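# Two robots open a locker's spring-pinned drop-down gate

## Task

Get the locker's front gate, a panel that folds downward and is latched at both top corners by spring pins, fully open so it settles at rest on its own. Afterwards release it and back both robots away. The gate must stay open without any robot holding it, and neither robot may topple or be left leaning.

## Robot and tools

Setup: two identical Hello Robot Stretch 4 robots, r1 and r2. Each has an omni-wheel base, a mast with a vertical lift, a single arm that telescopes straight forward, a three-joint wrist (yaw, pitch, roll) and a two-finger gripper. A robot is about 1.6 m tall, and its base rim lies within 0.23 m of the base origin. Each robot carries its own cameras: head, head_left, head_right and wrist, named like r1_head_camera or r2_wrist_camera.

Frames: each robot reports in its own base frame, with the origin on the floor below the base centre, x ahead, y to the left and z up. hand_pose is a point between the open fingertips, given in that frame, and it may be slightly wrong. The odometry frame is where the base frame stood at the start. Headings run from -3.142 to 3.142, with left as positive. Because each robot uses its own frames, only the images, lidar_m and wrist_depth_mm show where the robots are relative to each other.

execute_actions takes actions, a list holding one action or nothing. An empty list just reports state and pictures. The action is an object keyed by robot name, "r1" and/or "r2", and each robot gets its own block. Inside a block you put base, joints or both, plus optional pace and contact_limits. The only exception is end_of_arm, which must appear by itself. Every motion in the action starts together, but the motions may finish at different moments.

base holds exactly one relative move, counted from the last position the robot reported. translate_m is forward travel in metres, with negative meaning backward, from -2 to 2. strafe_m is a sideways shift in metres, with positive meaning left, from -2 to 2. rotate_rad turns the robot in place in radians, with counter-clockwise as positive, from -3.2 to 3.2.

joints sets absolute targets, each given by its name:
- lift_m: 0 to 1.2
- arm_m: reach, 0 to 0.55
- wrist_yaw_rad: -1.134 to 4.276. 0 points ahead, positive turns left, 3.14 is stowed, and above 3.4 the arm may block it.
- wrist_pitch_rad: -1.117 to 4.259. 0 is level and 1.57 points down.
- wrist_roll_rad: -1.117 to 4.259. 0 keeps the fingers level, and positive turns clockwise as seen from behind.
- gripper_m: fingertip gap, -0.038 to 0.141. Values below 0 squeeze the fingers together.

A joint target outside its range is clipped and the result notes it. Any other bad value or unknown key rejects the whole call. Parts you leave out of an action may keep pushing toward their earlier targets. One action runs for at most 15 s.

pace is "slow", "default", "fast" or "max". For the base these give about 0.1, 0.3, 0.4 and 0.6 m/s, and 1, 2, 3 and 4 rad/s. A raised lift caps these speeds lower. contact_limits currently accepts only arm_m, from 0 (gentlest) to 0.75 (firmest), with 0.5 as the default. It sets how hard the arm may push before it stops with contact_stop. end_of_arm: "enable_torque" switches wrist or gripper motors back on after a torque_fault.

cameras picks which images come back. Leave it out, pass null or pass ["all"] for every camera, or pass [] for none. The pictures line lists the images in order. zoom_image takes camera and region [x0, y0, x1, y1] in pixels from the top-left corner, at most 504 by 504, and works on the latest full image. wait takes seconds (0 to 10) and commands nothing. finished_scene takes scene (1 or 2), ends that scene for good and reports success.

Reading results: base_status and joint_status report "done", "off_target" (still pushing), "contact_stop_at_<key>", "limit_stop_at_<name>", "time_out" or "torque_fault". On a stop, the part drops its target. After contact_stop, the stalled lift, arm or wheels go limp, so a lift may sag or a base may drift. limit_stop_at_tilt means the lean is above 6 degrees, and the drives then stay limp until the lean eases. limit_stop_at_own_body means a self-collision was blocked. This can happen with pitch below -0.2 combined with roll below -0.4 or above 4. on_its_own lists what was not commanded; its "held at" value is the target, not the actual position. If one call reports a stop, the later calls in that same reply do not run.

lidar_m gives 12 distances, each covering a 30-degree sector. The first points straight ahead and the rest go counter-clockwise (4th left, 7th behind, 10th right). "-" means nothing was seen, or something is closer than 0.25 m. The lidar detects the other robot. wrist_depth_mm is a 7x7 grid of depths from 100 to 2000 mm. motor_effort is given as a percentage, with the peak in brackets; for wheels, positive means a rightward turn. base_tilt is in degrees, with forward and right positive, and has a fixed bias of about 1.5. If turned_by_wheels and turned_by_imu differ by more than 0.1 rad, the robot slipped or hit something. Neither the gripper reading nor "done" proves that an object is held; a clear rise in gripper effort suggests a firm grip.

Cautions: robots pressing hard against each other is a failure. Once two bases touch, do not drive any further, and remember that no state line reports robot-to-robot contact. Travel can differ by about 3 cm per metre between the robots. Pulling or pushing with a high gripper or a strong contact limit can tip a robot, and so can driving with more than 1 kg at arm_m above 0.2. A wrist straining at its maximum faults and goes limp. Fingertips pressed onto a surface can jam, so lift to free them. To unfold at the start, send lift_m 0.4 with wrist_yaw_rad 0. Avoid slams, drops and hard pushes, and finish with the gate resting open, the grippers released and both robots upright and backed away.

Each tool is called after "Request:" as name(argument=value, ...), one argument or row to a line, values as JSON.

## Session

Request:
execute_actions(
  actions=[],
)

Scene clock: 0.00 s.
r1.base_odometry: x=+0.000 y=+0.000 heading=+0.000 (m, m, rad; r1's odometry frame)
r1.turned_by_wheels: +0.000 (rad since the last result)
r1.turned_by_imu: +0.000 (rad since the last result)
r1.base_tilt: forward=-0.2 right=-0.1 (deg)
r1.lidar_m: 1.96 2.18 3.47 3.90 2.34 2.48 2.09 1.02 0.81 0.82 0.91 1.43
r1.base_status: not commanded
r1.joint_positions: lift_m=+0.166 arm_m=+0.001 wrist_yaw_rad=+3.132 wrist_pitch_rad=-0.006 wrist_roll_rad=-0.012 gripper_m=+0.057
r1.joint_status: not commanded
r1.motor_effort: lift_m=+20 arm_m=-1 wrist_yaw_rad=-3 wrist_pitch_rad=-8 wrist_roll_rad=-2 gripper_m=-2 wheel_0=+0 wheel_1=+0 wheel_2=+0 (%)
r1.hand_pose: x=-0.1161 y=+0.0901 z=+0.3464 quat_wxyz=(+0.005, +0.003, -0.006, +1.000) (m; r1's base frame)
r1.wrist_depth_mm: - 138 - - - - - / - 120 147 - - - - / - 117 147 - - - - / - 139 206 - - - - / 211 1397 - - - - - / 654 1281 198 1229 196 1182 1182 / 759 854 798 135 831 768 831
r2.base_odometry: x=+0.000 y=+0.000 heading=+0.000 (m, m, rad; r2's odometry frame)
r2.turned_by_wheels: +0.000 (rad since the last result)
r2.turned_by_imu: +0.000 (rad since the last result)
r2.base_tilt: forward=+1.0 right=+0.3 (deg)
r2.lidar_m: 1.86 2.90 2.95 3.21 1.96 2.77 2.20 1.79 1.75 1.96 1.70 1.69
r2.base_status: not commanded
r2.joint_positions: lift_m=+0.265 arm_m=-0.001 wrist_yaw_rad=+3.183 wrist_pitch_rad=-0.002 wrist_roll_rad=+0.002 gripper_m=+0.057
r2.joint_status: not commanded
r2.motor_effort: lift_m=+20 arm_m=+0 wrist_yaw_rad=-1 wrist_pitch_rad=-7 wrist_roll_rad=+2 gripper_m=-5 wheel_0=+1 wheel_1=+0 wheel_2=+0 (%)
r2.hand_pose: x=-0.1218 y=+0.0755 z=+0.4441 quat_wxyz=(-0.021, +0.001, +0.001, +1.000) (m; r2's base frame)
r2.wrist_depth_mm: - - 137 - - - - / - - 136 - - - - / - 113 136 - - - - / - 132 160 - - - - / 214 1921 - - - - - / 222 1808 195 1808 195 1808 1756 / 220 1138 1182 143 1160 1098 1182
pictures: r1_head_camera, r1_head_left_camera, r1_head_right_camera, r1_wrist_camera, r2_head_camera, r2_head_left_camera, r2_head_right_camera, r2_wrist_camera
Images, in order (width x height): r1_head_camera 420x560, r1_head_left_camera 420x672, r1_head_right_camera 420x672, r1_wrist_camera 616x392, r2_head_camera 420x560, r2_head_left_camera 420x672, r2_head_right_camera 420x672, r2_wrist_camera 616x392.

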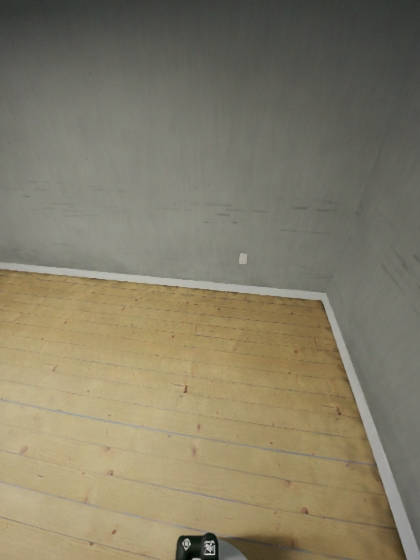

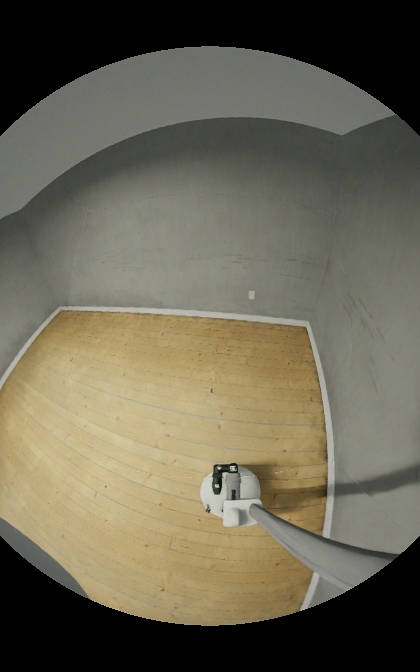

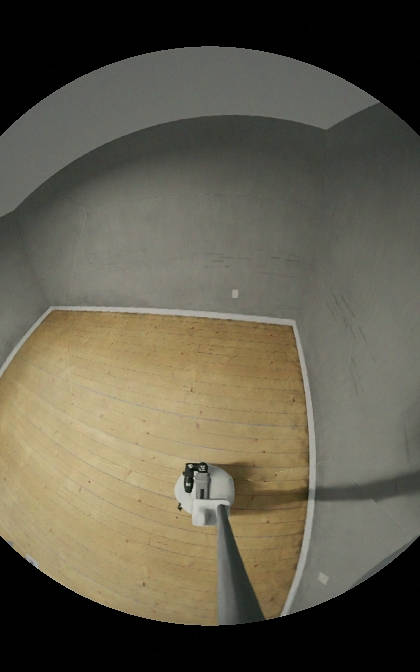

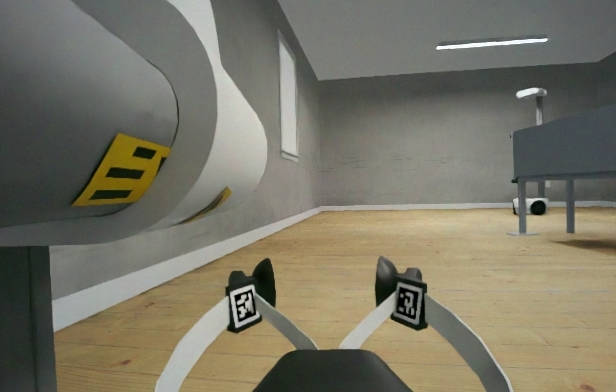

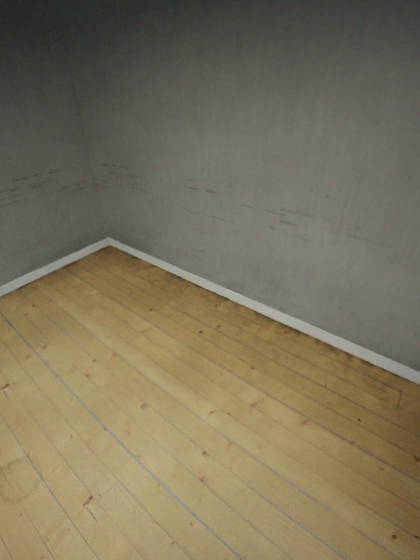

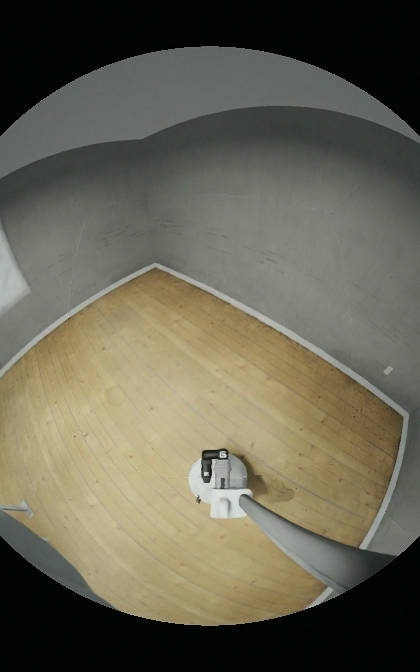

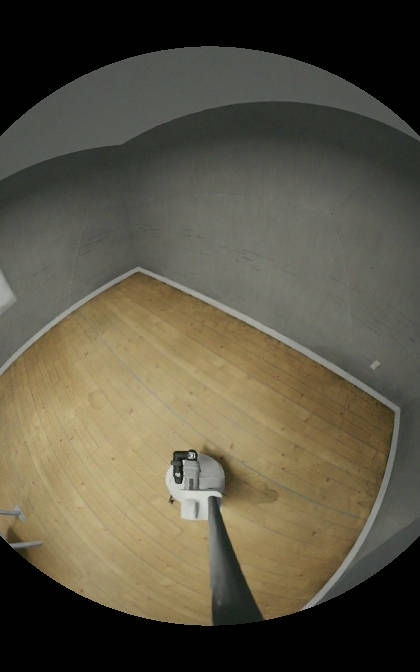

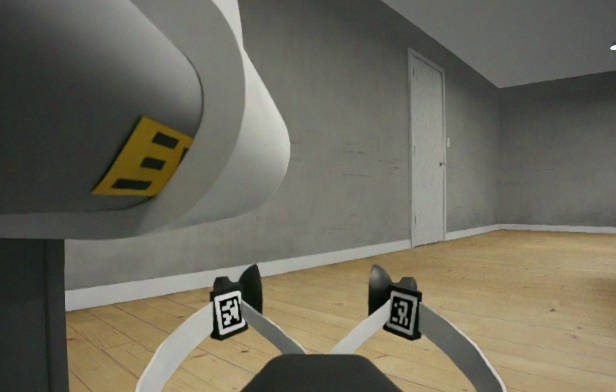

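The locker is behind-left of both. Turn.

Request:
execute_actions(
  actions=[
    {"r1":{"base":{"rotate_rad":2.6},"joints":{"lift_m":0.4,"wrist_yaw_rad":0}},"r2":{"base":{"rotate_rad":2.2},"joints":{"lift_m":0.4,"wrist_yaw_rad":0}}},
  ],
  cameras=["r1_head_camera","r1_head_left_camera","r2_head_camera","r2_head_left_camera"],
)

Scene clock: 11.77 s.
r1.base_odometry: x=+0.000 y=+0.000 heading=+2.600 (m, m, rad; r1's odometry frame)
r1.turned_by_wheels: +2.600 (rad since the last result)
r1.turned_by_imu: +2.559 (rad since the last result)
r1.base_tilt: forward=-0.2 right=-0.1 (deg)
r1.lidar_m: 2.34 2.21 1.05 0.83 0.82 0.89 1.39 1.97 2.16 3.28 3.89 2.32
r1.base_status: done
r1.joint_positions: lift_m=+0.400 arm_m=+0.001 wrist_yaw_rad=+0.000 wrist_pitch_rad=-0.006 wrist_roll_rad=-0.012 gripper_m=+0.057
r1.joint_status: all done
r1.motor_effort: lift_m=+22(25) arm_m=-1(1) wrist_yaw_rad=-3(9) wrist_pitch_rad=-8(8) wrist_roll_rad=-1(1) gripper_m=-2(1) wheel_0=+2(7) wheel_1=+2(6) wheel_2=+2(1) (%)
r1.hand_pose: x=+0.4601 y=-0.0873 z=+0.5797 quat_wxyz=(+1.000, -0.006, -0.003, +0.000) (m; r1's base frame)
r1.wrist_depth_mm: - - - - - - - / - - - - - - - / - - - - - - - / - - - - - - - / - - - - - - - / - - 198 1921 196 1863 1756 / 1366 1366 1255 135 1281 1205 1255
r2.base_odometry: x=+0.000 y=+0.000 heading=+2.199 (m, m, rad; r2's odometry frame)
r2.turned_by_wheels: +2.199 (rad since the last result)
r2.turned_by_imu: +2.214 (rad since the last result)
r2.base_tilt: forward=+0.9 right=+0.2 (deg)
r2.lidar_m: 1.92 3.53 2.04 1.76 1.78 1.97 1.67 1.67 1.97 2.93 2.95 3.42
r2.base_status: done
r2.joint_positions: lift_m=+0.400 arm_m=-0.001 wrist_yaw_rad=+0.001 wrist_pitch_rad=-0.002 wrist_roll_rad=+0.002 gripper_m=+0.057
r2.joint_status: all done
r2.motor_effort: lift_m=+23(25) arm_m=-1(0) wrist_yaw_rad=-3(6) wrist_pitch_rad=-8(8) wrist_roll_rad=+1(2) gripper_m=-2(2) wheel_0=-2(9) wheel_1=-2(8) wheel_2=-3(10) (%)
r2.hand_pose: x=+0.4585 y=-0.0872 z=+0.5786 quat_wxyz=(+1.000, +0.001, -0.001, +0.000) (m; r2's base frame)
r2.wrist_depth_mm: - - - - - - - / - - - - - - - / - - - - - - - / - - - 1863 - - - / - - - - - - - / - - 195 - 195 - - / 1464 1464 1464 143 1499 1366 1499
pictures: r1_head_camera, r1_head_left_camera, r2_head_camera, r2_head_left_camera
Images, in order (width x height): r1_head_camera 420x560, r1_head_left_camera 420x672, r2_head_camera 420x560, r2_head_left_camera 420x672.

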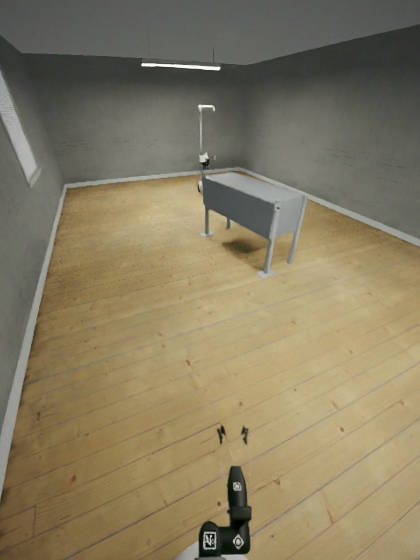

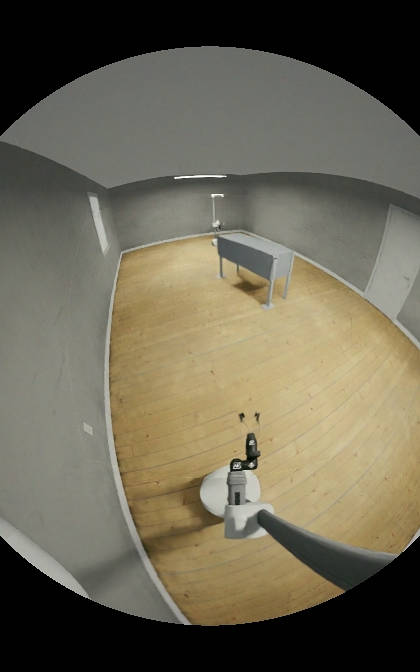

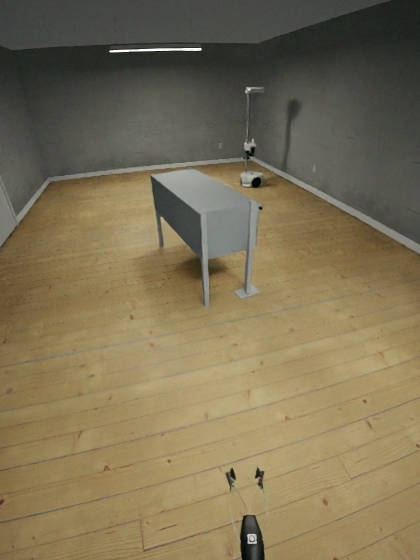

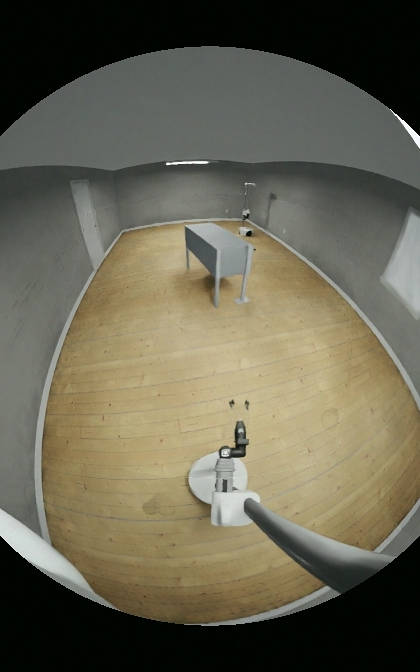

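Request:
zoom_image(
  camera="r1_head_camera",
  region=[180,150,330,290],
)

Request:
zoom_image(
  camera="r2_head_camera",
  region=[140,150,300,310],
)

Region (180, 150, 330, 290) of r1_head_camera's 420x560 image, scaled by 3.360, with more detail than that image has; it fills the top 470 rows of this view, and the rest is white.

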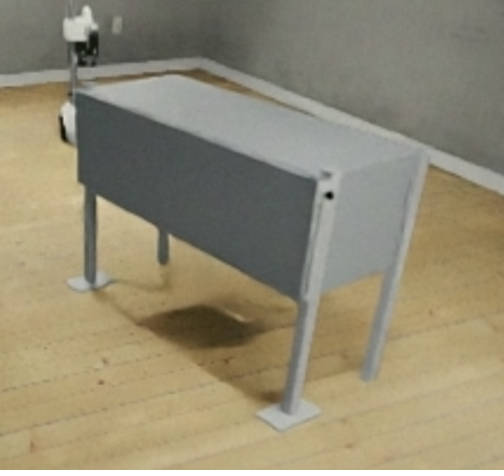

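Region (140, 150, 300, 310) of r2_head_camera's 420x560 image, scaled by 3.150, with more detail than that image has.

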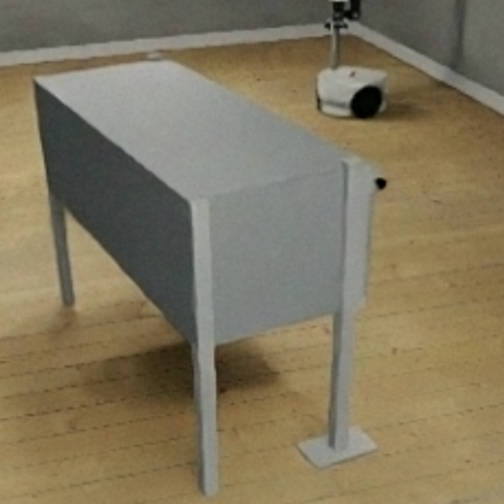

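Request:
execute_actions(
  actions=[
    {"r1":{"base":{"translate_m":1.5},"joints":{"lift_m":0.7},"pace":"fast"},"r2":{"base":{"translate_m":1.1},"joints":{"lift_m":0.7},"pace":"fast"}},
  ],
  cameras=[],
)

Request:
execute_actions(
  actions=[
    {"r1":{"base":{"strafe_m":-0.8},"pace":"fast"},"r2":{"base":{"strafe_m":-0.6},"pace":"fast"}},
  ],
  cameras=[],
)

Request:
execute_actions(
  actions=[
    {"r1":{"base":{"rotate_rad":0.42}},"r2":{"base":{"rotate_rad":0.4}}},
  ],
  cameras=["r1_head_camera","r1_wrist_camera","r2_head_camera","r2_wrist_camera"],
)

Scene clock: 32.60 s.
r1.base_odometry: x=-1.286 y=+0.773 heading=+2.600 (m, m, rad; r1's odometry frame)
r1.turned_by_wheels: +0.000 (rad since the last result)
r1.turned_by_imu: -0.003 (rad since the last result)
r1.base_tilt: forward=-0.1 right=-0.1 (deg)
r1.lidar_m: 1.28 3.73 1.77 1.43 1.40 1.50 2.38 3.33 3.65 3.36 1.41 0.96
r1.base_status: done
r1.joint_positions: lift_m=+0.700 arm_m=+0.001 wrist_yaw_rad=+0.000 wrist_pitch_rad=-0.006 wrist_roll_rad=-0.012 gripper_m=+0.057
r1.joint_status: all done
r1.motor_effort: lift_m=+22(26) arm_m=-1(1) wrist_yaw_rad=-2(4) wrist_pitch_rad=-8(8) wrist_roll_rad=-1(1) gripper_m=-3(2) wheel_0=-1(7) wheel_1=-1(6) wheel_2=+1(10) (%)
r1.hand_pose: x=+0.4601 y=-0.0874 z=+0.8797 quat_wxyz=(+1.000, -0.006, -0.003, +0.000) (m; r1's base frame)
r1.wrist_depth_mm: - - - - - - - / - - - - - - - / - - - - - - - / - - - - - - - / - - - 1430 976 820 691 / - - 199 1336 196 778 668 / 1983 1983 1808 135 991 741 668
r2.base_odometry: x=-0.647 y=+0.890 heading=+2.200 (m, m, rad; r2's odometry frame)
r2.turned_by_wheels: +0.000 (rad since the last result)
r2.turned_by_imu: +0.002 (rad since the last result)
r2.base_tilt: forward=+1.0 right=+0.3 (deg)
r2.lidar_m: 0.84 1.71 2.40 2.06 2.08 2.42 2.75 2.74 3.09 2.63 2.60 1.03
r2.base_status: done
r2.joint_positions: lift_m=+0.700 arm_m=-0.001 wrist_yaw_rad=+0.000 wrist_pitch_rad=-0.002 wrist_roll_rad=+0.002 gripper_m=+0.057
r2.joint_status: all done
r2.motor_effort: lift_m=+24(25) arm_m=-1(1) wrist_yaw_rad=-1(3) wrist_pitch_rad=-8(8) wrist_roll_rad=+2(2) gripper_m=-2(1) wheel_0=+0(6) wheel_1=+1(8) wheel_2=+1(14) (%)
r2.hand_pose: x=+0.4585 y=-0.0874 z=+0.8785 quat_wxyz=(+1.000, +0.001, -0.001, +0.000) (m; r2's base frame)
r2.wrist_depth_mm: - - - - - - - / - - - - - - - / - - - - - - - / - - - - - - - / - - 842 778 809 - - / - - 195 699 195 - - / - - 654 143 788 - -
pictures: none
No camera images: the call's "cameras" was empty. Leave "cameras" out to get every camera's image.

Scene clock: 35.87 s.
r1.base_odometry: x=-0.874 y=+1.458 heading=+2.600 (m, m, rad; r1's odometry frame)
r1.turned_by_wheels: +0.000 (rad since the last result)
r1.turned_by_imu: -0.001 (rad since the last result)
r1.base_tilt: forward=-0.2 right=-0.1 (deg)
r1.lidar_m: 0.73 0.92 2.74 2.19 2.13 2.34 3.08 3.03 3.32 2.55 2.56 2.81
r1.base_status: done
r1.joint_positions: lift_m=+0.700 arm_m=+0.001 wrist_yaw_rad=+0.000 wrist_pitch_rad=-0.006 wrist_roll_rad=-0.012 gripper_m=+0.057
r1.joint_status: not commanded
r1.motor_effort: lift_m=+22(22) arm_m=-1(1) wrist_yaw_rad=-2(1) wrist_pitch_rad=-8(8) wrist_roll_rad=-1(1) gripper_m=-2(2) wheel_0=+0(9) wheel_1=-1(9) wheel_2=+0(3) (%)
r1.hand_pose: x=+0.4601 y=-0.0874 z=+0.8797 quat_wxyz=(+1.000, -0.006, -0.003, +0.000) (m; r1's base frame)
r1.wrist_depth_mm: - - - - - - - / - - - - - - - / - - - - - - - / - - - - - - - / - 831 647 732 - - - / - 668 198 699 196 - - / 1921 723 609 135 1808 1756 1863
r2.base_odometry: x=-0.162 y=+1.243 heading=+2.199 (m, m, rad; r2's odometry frame)
r2.turned_by_wheels: +0.000 (rad since the last result)
r2.turned_by_imu: -0.001 (rad since the last result)
r2.base_tilt: forward=+0.9 right=+0.3 (deg)
r2.lidar_m: 1.04 1.03 3.08 2.65 2.66 3.01 2.61 2.60 2.42 2.03 2.04 2.43
r2.base_status: done
r2.joint_positions: lift_m=+0.700 arm_m=-0.001 wrist_yaw_rad=+0.000 wrist_pitch_rad=-0.002 wrist_roll_rad=+0.002 gripper_m=+0.057
r2.joint_status: not commanded
r2.motor_effort: lift_m=+23(24) arm_m=-1(1) wrist_yaw_rad=-1(2) wrist_pitch_rad=-7(7) wrist_roll_rad=+2(1) gripper_m=-2(2) wheel_0=-3(13) wheel_1=-1(15) wheel_2=+0(2) (%)
r2.hand_pose: x=+0.4585 y=-0.0874 z=+0.8785 quat_wxyz=(+1.000, +0.001, -0.001, +0.000) (m; r2's base frame)
r2.wrist_depth_mm: - - - - - - - / - - - - - - - / - - - - - - - / - - - - - - - / 778 831 - - - - - / 750 809 195 - 195 - - / 750 798 - 143 - - -
pictures: none
No camera images: the call's "cameras" was empty. Leave "cameras" out to get every camera's image.

Scene clock: 37.07 s.
r1.base_odometry: x=-0.874 y=+1.458 heading=+3.020 (m, m, rad; r1's odometry frame)
r1.turned_by_wheels: +0.420 (rad since the last result)
r1.turned_by_imu: +0.413 (rad since the last result)
r1.base_tilt: forward=-0.2 right=+0.1 (deg)
r1.lidar_m: 0.75 3.00 2.21 2.13 2.24 3.09 3.09 3.18 2.69 2.55 2.72 0.78
r1.base_status: done
r1.joint_positions: lift_m=+0.700 arm_m=+0.001 wrist_yaw_rad=+0.000 wrist_pitch_rad=-0.006 wrist_roll_rad=-0.012 gripper_m=+0.057
r1.joint_status: not commanded
r1.motor_effort: lift_m=+22(22) arm_m=-1(1) wrist_yaw_rad=-1(1) wrist_pitch_rad=-8(8) wrist_roll_rad=-1(1) gripper_m=-4(4) wheel_0=+1(6) wheel_1=+0(3) wheel_2=+0(6) (%)
r1.hand_pose: x=+0.4601 y=-0.0874 z=+0.8797 quat_wxyz=(+1.000, -0.006, -0.003, +0.000) (m; r1's base frame)
r1.wrist_depth_mm: - - - - - - - / - - - - - - - / - - - - - - - / - - - - - - - / - - - 1078 597 585 603 / - - 199 891 196 574 597 / 1983 1983 1808 135 535 564 603
r2.base_odometry: x=-0.162 y=+1.243 heading=+2.599 (m, m, rad; r2's odometry frame)
r2.turned_by_wheels: +0.400 (rad since the last result)
r2.turned_by_imu: +0.402 (rad since the last result)
r2.base_tilt: forward=+1.0 right=+0.3 (deg)
r2.lidar_m: 1.02 1.05 2.67 2.64 2.90 2.65 2.60 2.62 2.03 2.01 2.29 3.51
r2.base_status: done
r2.joint_positions: lift_m=+0.700 arm_m=-0.001 wrist_yaw_rad=+0.000 wrist_pitch_rad=-0.002 wrist_roll_rad=+0.002 gripper_m=+0.057
r2.joint_status: not commanded
r2.motor_effort: lift_m=+24(24) arm_m=-1(0) wrist_yaw_rad=-1(2) wrist_pitch_rad=-7(8) wrist_roll_rad=+2(2) gripper_m=-3(1) wheel_0=-1(4) wheel_1=-2(7) wheel_2=-3(9) (%)
r2.hand_pose: x=+0.4585 y=-0.0874 z=+0.8785 quat_wxyz=(+1.000, +0.001, -0.001, +0.000) (m; r2's base frame)
r2.wrist_depth_mm: - - - - - - - / - - - - - - - / - - - - - - - / - - - - - - - / - - 842 842 - - - / - - 195 842 194 - - / - - 842 143 - - -
pictures: r1_head_camera, r1_wrist_camera, r2_head_camera, r2_wrist_camera
Images, in order (width x height): r1_head_camera 420x560, r1_wrist_camera 616x392, r2_head_camera 420x560, r2_wrist_camera 616x392.

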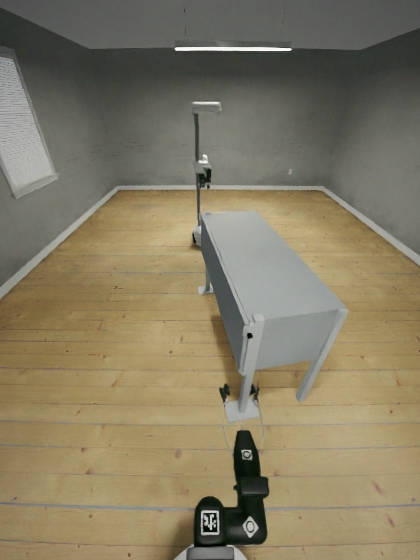

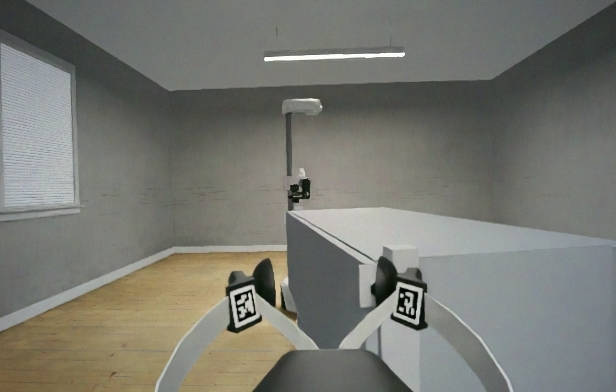

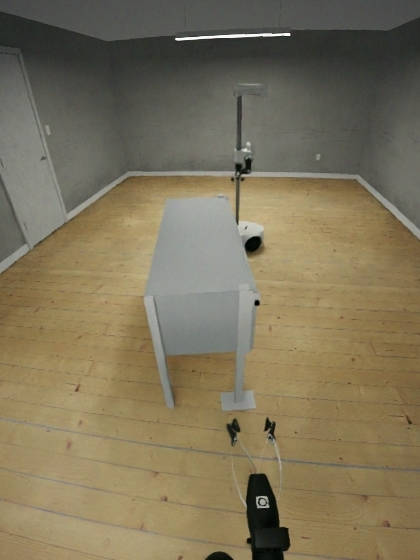

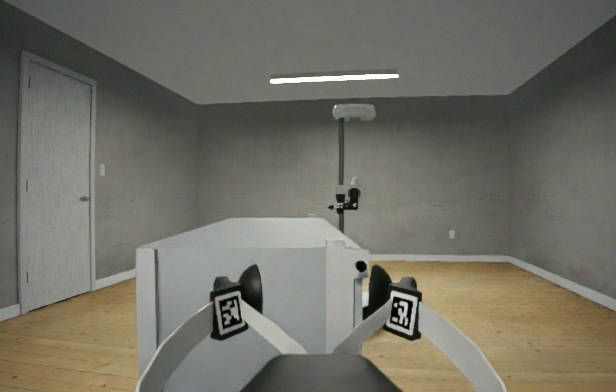

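Request:
execute_actions(
  actions=[
    {"r1":{"base":{"strafe_m":-0.11},"joints":{"lift_m":0.6,"gripper_m":0.1}},"r2":{"base":{"strafe_m":-0.12},"joints":{"lift_m":0.6,"gripper_m":0.1,"arm_m":0.25}}},
  ],
  cameras=["r1_wrist_camera","r2_wrist_camera"],
)

Request:
zoom_image(
  camera="r1_wrist_camera",
  region=[208,120,408,280],
)

Request:
zoom_image(
  camera="r2_wrist_camera",
  region=[208,120,408,280],
)

Scene clock: 49.87 s.
r1.base_odometry: x=-0.860 y=+1.568 heading=+3.020 (m, m, rad; r1's odometry frame)
r1.turned_by_wheels: +0.000 (rad since the last result)
r1.turned_by_imu: +0.000 (rad since the last result)
r1.base_tilt: forward=-0.2 right=+0.0 (deg)
r1.lidar_m: 0.75 3.16 2.31 2.25 2.34 3.20 3.07 3.18 2.59 2.45 2.61 0.81
r1.base_status: done
r1.joint_positions: lift_m=+0.600 arm_m=+0.001 wrist_yaw_rad=+0.000 wrist_pitch_rad=-0.006 wrist_roll_rad=-0.012 gripper_m=+0.100
r1.joint_status: all done
r1.motor_effort: lift_m=+16(18) arm_m=-1(1) wrist_yaw_rad=-1(1) wrist_pitch_rad=-8(8) wrist_roll_rad=-1(1) gripper_m=+0(1) wheel_0=-2(7) wheel_1=-1(5) wheel_2=-1(2) (%)
r1.hand_pose: x=+0.4601 y=-0.0874 z=+0.7802 quat_wxyz=(+1.000, -0.006, -0.003, +0.000) (m; r1's base frame)
r1.wrist_depth_mm: - - - - - - - / - - - - - - - / - - - - - - - / - - - 559 569 591 - / - - - 530 564 585 609 / - - 200 535 559 591 603 / 1756 1756 1708 137 580 591 609
r2.base_odometry: x=-0.100 y=+1.345 heading=+2.599 (m, m, rad; r2's odometry frame)
r2.turned_by_wheels: +0.000 (rad since the last result)
r2.turned_by_imu: +0.001 (rad since the last result)
r2.base_tilt: forward=+1.0 right=+0.2 (deg)
r2.lidar_m: 1.00 1.07 2.80 2.76 3.04 2.66 2.62 2.49 1.96 1.89 2.14 3.33
r2.base_status: done
r2.joint_positions: lift_m=+0.600 arm_m=+0.249 wrist_yaw_rad=+0.000 wrist_pitch_rad=-0.002 wrist_roll_rad=+0.002 gripper_m=+0.100
r2.joint_status: all done
r2.motor_effort: lift_m=+17(22) arm_m=+6(8) wrist_yaw_rad=-1(0) wrist_pitch_rad=-7(8) wrist_roll_rad=+1(2) gripper_m=-2(2) wheel_0=+1(8) wheel_1=-2(10) wheel_2=+0(1) (%)
r2.hand_pose: x=+0.7083 y=-0.0874 z=+0.7791 quat_wxyz=(+1.000, +0.001, -0.001, +0.000) (m; r2's base frame)
r2.wrist_depth_mm: - - - - - - - / - - - - - - - / - - - - - - - / - - - - - - - / 585 585 591 - - - - / 580 585 198 - 214 - - / 580 591 591 144 1983 1863 1983
pictures: r1_wrist_camera, r2_wrist_camera
Images, in order (width x height): r1_wrist_camera 616x392, r2_wrist_camera 616x392.

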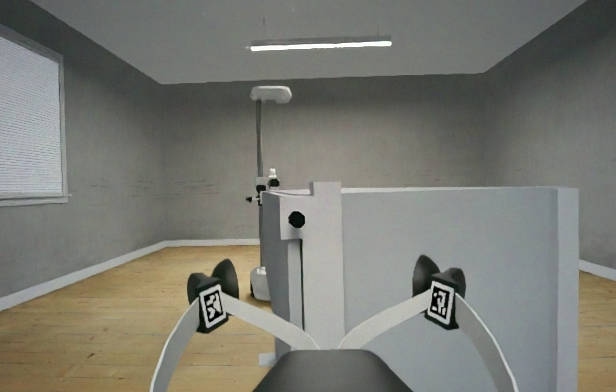

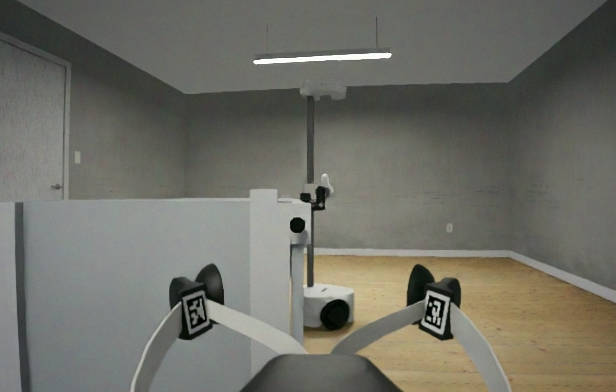

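Region (208, 120, 408, 280) of r1_wrist_camera's 616x392 image, scaled by 2.520; it fills the top 403 rows of this view, and the rest is white.

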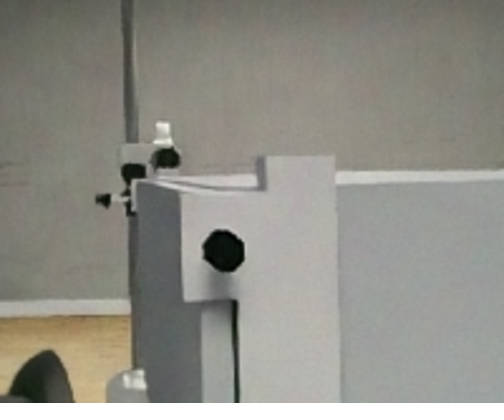

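Region (208, 120, 408, 280) of r2_wrist_camera's 616x392 image, scaled by 2.520; it fills the top 403 rows of this view, and the rest is white.

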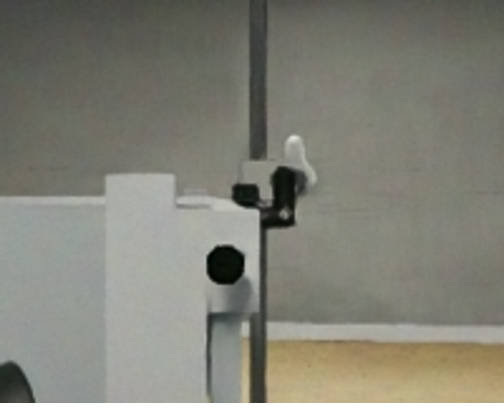

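Request:
execute_actions(
  actions=[
    {"r1":{"base":{"strafe_m":0.035},"joints":{"arm_m":0.24,"gripper_m":0.07}},"r2":{"base":{"strafe_m":0.03},"joints":{"arm_m":0.49,"gripper_m":0.07}}},
  ],
  cameras=["r1_wrist_camera","r2_wrist_camera"],
)

Scene clock: 60.93 s.
r1.base_odometry: x=-0.864 y=+1.533 heading=+3.020 (m, m, rad; r1's odometry frame)
r1.turned_by_wheels: +0.000 (rad since the last result)
r1.turned_by_imu: +0.000 (rad since the last result)
r1.base_tilt: forward=-0.2 right=+0.0 (deg)
r1.lidar_m: 0.74 3.10 2.30 2.22 2.30 3.18 3.08 3.21 2.61 2.48 2.62 0.79
r1.base_status: done
r1.joint_positions: lift_m=+0.600 arm_m=+0.239 wrist_yaw_rad=+0.000 wrist_pitch_rad=-0.006 wrist_roll_rad=-0.012 gripper_m=+0.070
r1.joint_status: all done
r1.motor_effort: lift_m=+16(16) arm_m=+7(4) wrist_yaw_rad=-1(0) wrist_pitch_rad=-8(8) wrist_roll_rad=-1(1) gripper_m=-1(2) wheel_0=+2(4) wheel_1=+0(8) wheel_2=+0(1) (%)
r1.hand_pose: x=+0.6982 y=-0.0874 z=+0.7802 quat_wxyz=(+1.000, -0.006, -0.003, +0.000) (m; r1's base frame)
r1.wrist_depth_mm: - - - - - - - / - - - - - - - / - - - - - - - / - - - 530 317 332 340 / - - - 290 294 329 340 / - - 200 307 199 329 343 / 1808 1756 1661 135 300 327 343
r2.base_odometry: x=-0.115 y=+1.320 heading=+2.599 (m, m, rad; r2's odometry frame)
r2.turned_by_wheels: +0.000 (rad since the last result)
r2.turned_by_imu: +0.001 (rad since the last result)
r2.base_tilt: forward=+0.9 right=+0.3 (deg)
r2.lidar_m: 1.02 1.03 2.75 2.73 3.00 2.66 2.61 2.52 1.97 1.95 2.16 3.33
r2.base_status: done
r2.joint_positions: lift_m=+0.600 arm_m=+0.489 wrist_yaw_rad=+0.000 wrist_pitch_rad=-0.002 wrist_roll_rad=+0.002 gripper_m=+0.070
r2.joint_status: all done
r2.motor_effort: lift_m=+17(17) arm_m=+6(3) wrist_yaw_rad=-2(0) wrist_pitch_rad=-7(7) wrist_roll_rad=+2(1) gripper_m=-3(4) wheel_0=+1(10) wheel_1=-1(10) wheel_2=+0(1) (%)
r2.hand_pose: x=+0.9483 y=-0.0874 z=+0.7791 quat_wxyz=(+1.000, +0.001, -0.001, +0.000) (m; r2's base frame)
r2.wrist_depth_mm: - - - - - - - / - - - - - - - / - - - - - - - / - - 351 1983 - - - / 347 347 351 334 - - - / 347 349 196 336 195 - - / 345 347 351 142 - 1808 1921
pictures: r1_wrist_camera, r2_wrist_camera
Images, in order (width x height): r1_wrist_camera 616x392, r2_wrist_camera 616x392.

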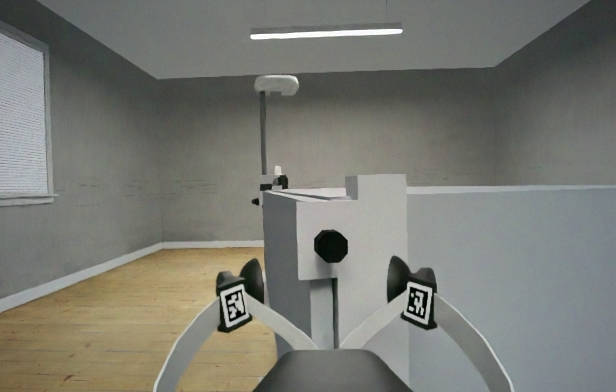

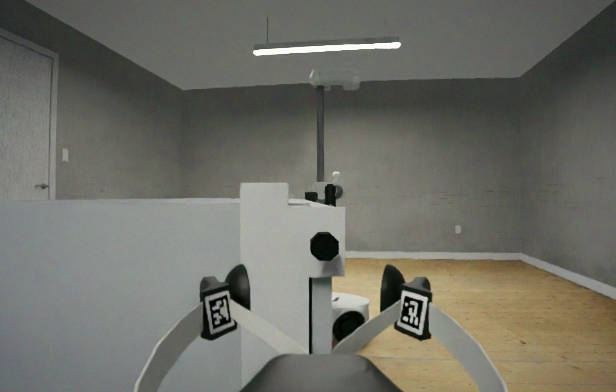

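Request:
execute_actions(
  actions=[
    {"r1":{"joints":{"arm_m":0.32,"lift_m":0.605},"contact_limits":{"arm_m":0.2}},"r2":{"base":{"strafe_m":-0.01},"joints":{"lift_m":0.605}}},
  ],
  cameras=[],
)

Request:
execute_actions(
  actions=[
    {"r2":{"base":{"translate_m":0.1},"pace":"slow"}},
  ],
  cameras=["r1_wrist_camera","r2_wrist_camera"],
)

Scene clock: 66.87 s.
r1.base_odometry: x=-0.864 y=+1.533 heading=+3.020 (m, m, rad; r1's odometry frame)
r1.turned_by_wheels: +0.000 (rad since the last result)
r1.turned_by_imu: +0.000 (rad since the last result)
r1.base_tilt: forward=-0.2 right=+0.0 (deg)
r1.lidar_m: 0.76 3.13 2.31 2.20 2.31 3.17 3.10 3.17 2.61 2.49 2.63 0.81
r1.base_status: not commanded
r1.joint_positions: lift_m=+0.605 arm_m=+0.296 wrist_yaw_rad=-0.008 wrist_pitch_rad=-0.006 wrist_roll_rad=-0.012 gripper_m=+0.070
r1.joint_status: arm_m contact_stop (moved +0.057 of +0.081); the others done
r1.on_its_own: arm_m is slack since a contact_stop (your +0.320 is given up); wrist_yaw_rad is at rest, and its effort (+21) is outside its rest range (-13 to +13)
r1.motor_effort: lift_m=+19(24) arm_m=+0(21) wrist_yaw_rad=+21(50) wrist_pitch_rad=-6(7) wrist_roll_rad=-1(1) gripper_m=+0(1) wheel_0=+2(2) wheel_1=+1(2) wheel_2=-6(10) (%)
r1.contact_limits: arm_m 0.2
r1.hand_pose: x=+0.7543 y=-0.0898 z=+0.7848 quat_wxyz=(+1.000, -0.006, -0.003, -0.004) (m; r1's base frame)
r1.wrist_depth_mm: - - - - - - - / - - - - - - - / - - - - - - - / - - - 574 241 342 - / - - - 230 239 270 279 / - - 199 236 193 271 282 / 1756 1756 1661 135 243 267 282
r2.base_odometry: x=-0.110 y=+1.328 heading=+2.599 (m, m, rad; r2's odometry frame)
r2.turned_by_wheels: +0.000 (rad since the last result)
r2.turned_by_imu: +0.001 (rad since the last result)
r2.base_tilt: forward=+1.0 right=+0.3 (deg)
r2.lidar_m: 1.01 1.08 2.75 2.73 2.96 2.65 2.63 2.51 1.97 1.93 2.16 3.31
r2.base_status: done
r2.joint_positions: lift_m=+0.605 arm_m=+0.489 wrist_yaw_rad=+0.000 wrist_pitch_rad=-0.002 wrist_roll_rad=+0.002 gripper_m=+0.070
r2.joint_status: all done
r2.motor_effort: lift_m=+24(24) arm_m=+6(6) wrist_yaw_rad=-1(1) wrist_pitch_rad=-8(8) wrist_roll_rad=+2(2) gripper_m=-1(2) wheel_0=+2(10) wheel_1=-2(9) wheel_2=+0(0) (%)
r2.hand_pose: x=+0.9483 y=-0.0874 z=+0.7835 quat_wxyz=(+1.000, +0.001, -0.001, +0.000) (m; r2's base frame)
r2.wrist_depth_mm: - - - - - - - / - - - - - - - / - - - - - - - / - - - - - - - / 345 347 349 334 - - - / 345 349 197 345 195 - - / 345 349 351 142 - 1808 1921
pictures: none
No camera images: the call's "cameras" was empty. Leave "cameras" out to get every camera's image.

not run: a stop came earlier in this reply.

Request:
execute_actions(
  actions=[
    {"r1":{"joints":{"arm_m":0.285}},"r2":{"base":{"translate_m":0.06},"pace":"slow"}},
  ],
  cameras=["r1_wrist_camera","r2_wrist_camera","r1_head_camera"],
)

Scene clock: 72.60 s.
r1.base_odometry: x=-0.864 y=+1.533 heading=+3.020 (m, m, rad; r1's odometry frame)
r1.turned_by_wheels: +0.000 (rad since the last result)
r1.turned_by_imu: +0.000 (rad since the last result)
r1.base_tilt: forward=-0.3 right=-0.2 (deg)
r1.lidar_m: 0.74 3.06 2.32 2.22 2.32 3.17 3.08 3.20 2.59 2.51 2.65 0.80
r1.base_status: not commanded
r1.joint_positions: lift_m=+0.605 arm_m=+0.286 wrist_yaw_rad=+0.000 wrist_pitch_rad=-0.006 wrist_roll_rad=-0.012 gripper_m=+0.070
r1.joint_status: all done
r1.motor_effort: lift_m=+20(19) arm_m=-7(7) wrist_yaw_rad=+0(23) wrist_pitch_rad=-6(7) wrist_roll_rad=-1(1) gripper_m=-2(2) wheel_0=+2(2) wheel_1=+1(1) wheel_2=-1(6) (%)
r1.hand_pose: x=+0.7456 y=-0.0875 z=+0.7848 quat_wxyz=(+1.000, -0.006, -0.003, +0.000) (m; r1's base frame)
r1.wrist_depth_mm: - - - - - - - / - - - - - - - / - - - - - - - / - - - 661 248 349 - / - - - 238 246 277 286 / - - 200 249 198 278 287 / 1808 1756 1661 135 250 276 287
r2.base_odometry: x=-0.161 y=+1.359 heading=+2.599 (m, m, rad; r2's odometry frame)
r2.turned_by_wheels: +0.000 (rad since the last result)
r2.turned_by_imu: +0.002 (rad since the last result)
r2.base_tilt: forward=+1.0 right=+0.3 (deg)
r2.lidar_m: 0.98 1.01 2.74 2.75 3.03 2.72 2.67 2.50 1.98 1.94 2.18 3.34
r2.base_status: done
r2.joint_positions: lift_m=+0.605 arm_m=+0.489 wrist_yaw_rad=+0.000 wrist_pitch_rad=-0.002 wrist_roll_rad=+0.002 gripper_m=+0.070
r2.joint_status: not commanded
r2.motor_effort: lift_m=+24(24) arm_m=+6(6) wrist_yaw_rad=-1(1) wrist_pitch_rad=-7(7) wrist_roll_rad=+2(1) gripper_m=-3(2) wheel_0=+4(4) wheel_1=+4(5) wheel_2=-4(9) (%)
r2.hand_pose: x=+0.9483 y=-0.0874 z=+0.7835 quat_wxyz=(+1.000, +0.001, -0.001, +0.000) (m; r2's base frame)
r2.wrist_depth_mm: - - - - - - - / - - - - - - - / - - - - - - - / - - 370 - - - - / 287 289 274 274 - - - / 286 287 196 276 195 - - / 286 289 273 142 - 1808 1983
pictures: r1_head_camera, r1_wrist_camera, r2_wrist_camera
Images, in order (width x height): r1_head_camera 420x560, r1_wrist_camera 616x392, r2_wrist_camera 616x392.

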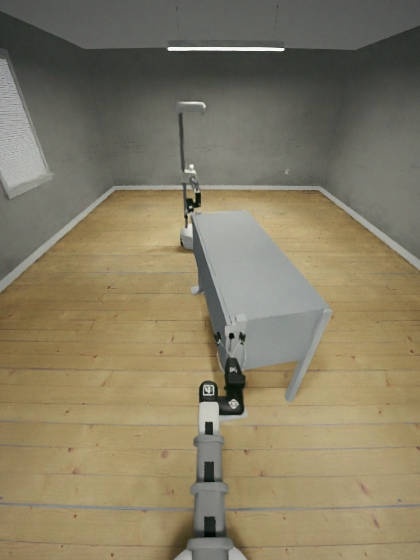

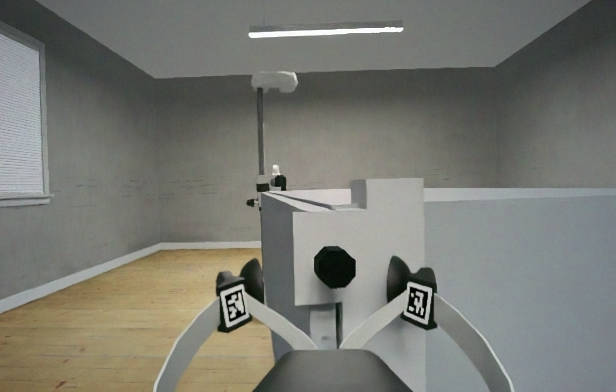

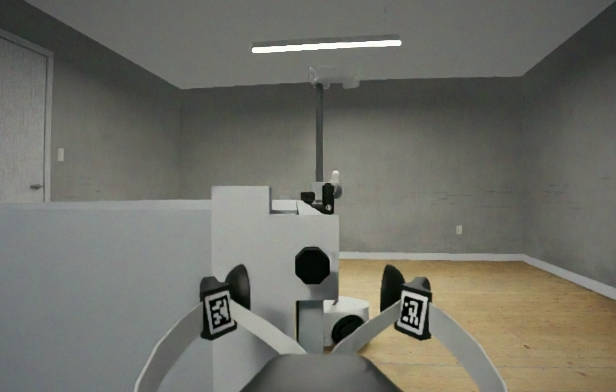

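Request:
execute_actions(
  actions=[
    {"r1":{"base":{"strafe_m":-0.007},"joints":{"gripper_m":0.04}},"r2":{"base":{"translate_m":0.022},"joints":{"gripper_m":0.04},"pace":"slow"}},
  ],
  cameras=[],
)

Request:
execute_actions(
  actions=[
    {"r1":{"joints":{"gripper_m":-0.01}},"r2":{"joints":{"gripper_m":-0.01}}},
  ],
  cameras=["r1_wrist_camera","r2_wrist_camera"],
)

Scene clock: 80.20 s.
r1.base_odometry: x=-0.864 y=+1.540 heading=+3.020 (m, m, rad; r1's odometry frame)
r1.turned_by_wheels: +0.000 (rad since the last result)
r1.turned_by_imu: +0.000 (rad since the last result)
r1.base_tilt: forward=-0.3 right=-0.1 (deg)
r1.lidar_m: 0.74 3.09 2.29 2.21 2.33 3.17 3.08 3.18 2.60 2.47 2.62 0.82
r1.base_status: done
r1.joint_positions: lift_m=+0.605 arm_m=+0.286 wrist_yaw_rad=+0.000 wrist_pitch_rad=-0.006 wrist_roll_rad=-0.012 gripper_m=+0.040
r1.joint_status: all done
r1.motor_effort: lift_m=+19(19) arm_m=-7(7) wrist_yaw_rad=-2(1) wrist_pitch_rad=-6(6) wrist_roll_rad=-1(1) gripper_m=-3(2) wheel_0=-1(5) wheel_1=+0(7) wheel_2=+0(0) (%)
r1.hand_pose: x=+0.7456 y=-0.0875 z=+0.7848 quat_wxyz=(+1.000, -0.006, -0.003, +0.000) (m; r1's base frame)
r1.wrist_depth_mm: - - - - - - - / - - - - - - - / - - - - - - - / - - - 549 248 349 - / - - - 237 248 279 287 / - - - 243 195 279 290 / 1808 1756 1661 137 252 278 290
r2.base_odometry: x=-0.180 y=+1.370 heading=+2.599 (m, m, rad; r2's odometry frame)
r2.turned_by_wheels: +0.000 (rad since the last result)
r2.turned_by_imu: +0.001 (rad since the last result)
r2.base_tilt: forward=+0.9 right=+0.2 (deg)
r2.lidar_m: 0.94 0.98 2.75 2.73 2.99 2.73 2.70 2.52 1.97 1.94 2.17 3.34
r2.base_status: done
r2.joint_positions: lift_m=+0.605 arm_m=+0.489 wrist_yaw_rad=+0.000 wrist_pitch_rad=-0.002 wrist_roll_rad=+0.002 gripper_m=+0.040
r2.joint_status: all done
r2.motor_effort: lift_m=+24(24) arm_m=+6(6) wrist_yaw_rad=-1(1) wrist_pitch_rad=-7(8) wrist_roll_rad=+1(2) gripper_m=-3(4) wheel_0=+4(8) wheel_1=+3(5) wheel_2=-5(9) (%)
r2.hand_pose: x=+0.9483 y=-0.0874 z=+0.7835 quat_wxyz=(+1.000, +0.001, -0.001, +0.000) (m; r2's base frame)
r2.wrist_depth_mm: - - - - - - - / - - - - - - - / - - - - - - - / - - 370 - - - - / 266 268 251 252 - - - / 265 267 200 252 193 - - / 265 266 251 140 1983 1863 1983
pictures: none
No camera images: the call's "cameras" was empty. Leave "cameras" out to get every camera's image.

Scene clock: 81.47 s.
r1.base_odometry: x=-0.864 y=+1.540 heading=+3.021 (m, m, rad; r1's odometry frame)
r1.turned_by_wheels: +0.001 (rad since the last result)
r1.turned_by_imu: +0.001 (rad since the last result)
r1.base_tilt: forward=+0.0 right=+0.0 (deg)
r1.lidar_m: 0.75 3.11 2.30 2.21 2.34 3.18 3.08 3.19 2.60 2.48 2.62 0.81
r1.base_status: not commanded
r1.joint_positions: lift_m=+0.605 arm_m=+0.286 wrist_yaw_rad=+0.012 wrist_pitch_rad=-0.004 wrist_roll_rad=-0.012 gripper_m=-0.009
r1.joint_status: all done
r1.on_its_own: wrist_yaw_rad is at rest, and its effort (-35) is outside its rest range (-13 to +13)
r1.motor_effort: lift_m=+19(19) arm_m=-7(7) wrist_yaw_rad=-35(35) wrist_pitch_rad=-12(12) wrist_roll_rad=-2(3) gripper_m=-27(27) wheel_0=+1(1) wheel_1=+0(1) wheel_2=+8(8) (%)
r1.hand_pose: x=+0.7466 y=-0.0841 z=+0.7841 quat_wxyz=(+1.000, -0.006, -0.002, +0.006) (m; r1's base frame)
r1.wrist_depth_mm: - - - - - - - / - - - - - - - / - - - - - - - / - - - 627 245 314 - / - - - 236 244 273 281 / - - 184 236 186 273 281 / 1756 1661 1756 156 246 271 282
r2.base_odometry: x=-0.180 y=+1.370 heading=+2.600 (m, m, rad; r2's odometry frame)
r2.turned_by_wheels: +0.000 (rad since the last result)
r2.turned_by_imu: +0.001 (rad since the last result)
r2.base_tilt: forward=+1.0 right=+0.3 (deg)
r2.lidar_m: 0.94 0.98 2.74 2.72 2.98 2.76 2.66 2.51 1.97 1.93 2.17 3.37
r2.base_status: not commanded
r2.joint_positions: lift_m=+0.605 arm_m=+0.489 wrist_yaw_rad=+0.003 wrist_pitch_rad=-0.001 wrist_roll_rad=+0.002 gripper_m=-0.009
r2.joint_status: all done
r2.motor_effort: lift_m=+24(24) arm_m=+3(6) wrist_yaw_rad=-10(10) wrist_pitch_rad=-11(11) wrist_roll_rad=+3(1) gripper_m=-18(17) wheel_0=+3(4) wheel_1=+3(4) wheel_2=-2(5) (%)
r2.hand_pose: x=+0.9490 y=-0.0865 z=+0.7831 quat_wxyz=(+1.000, +0.001, +0.000, +0.002) (m; r2's base frame)
r2.wrist_depth_mm: - - - - - - - / - - - - - - - / - - - - - - - / - - 251 - - - - / 265 267 250 250 - - - / 265 266 186 208 186 - - / 266 265 250 250 1921 152 1921
pictures: r1_wrist_camera, r2_wrist_camera
Images, in order (width x height): r1_wrist_camera 616x392, r2_wrist_camera 616x392.

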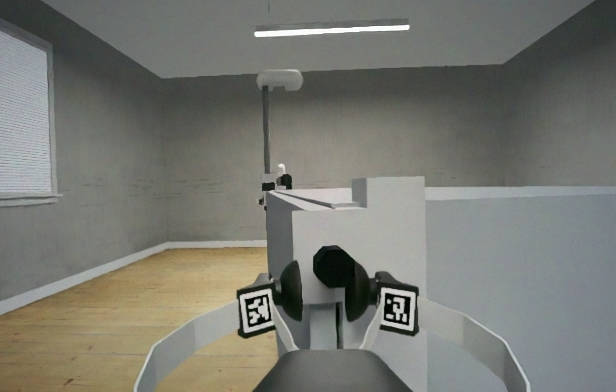

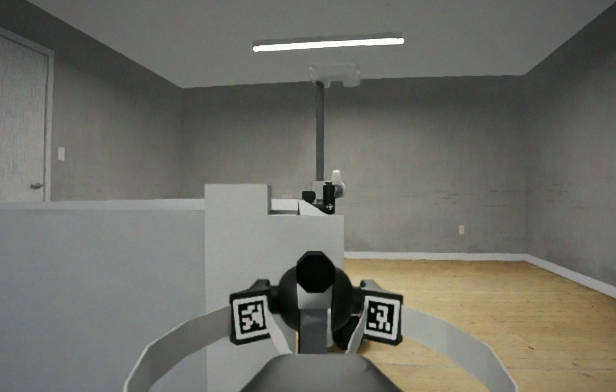

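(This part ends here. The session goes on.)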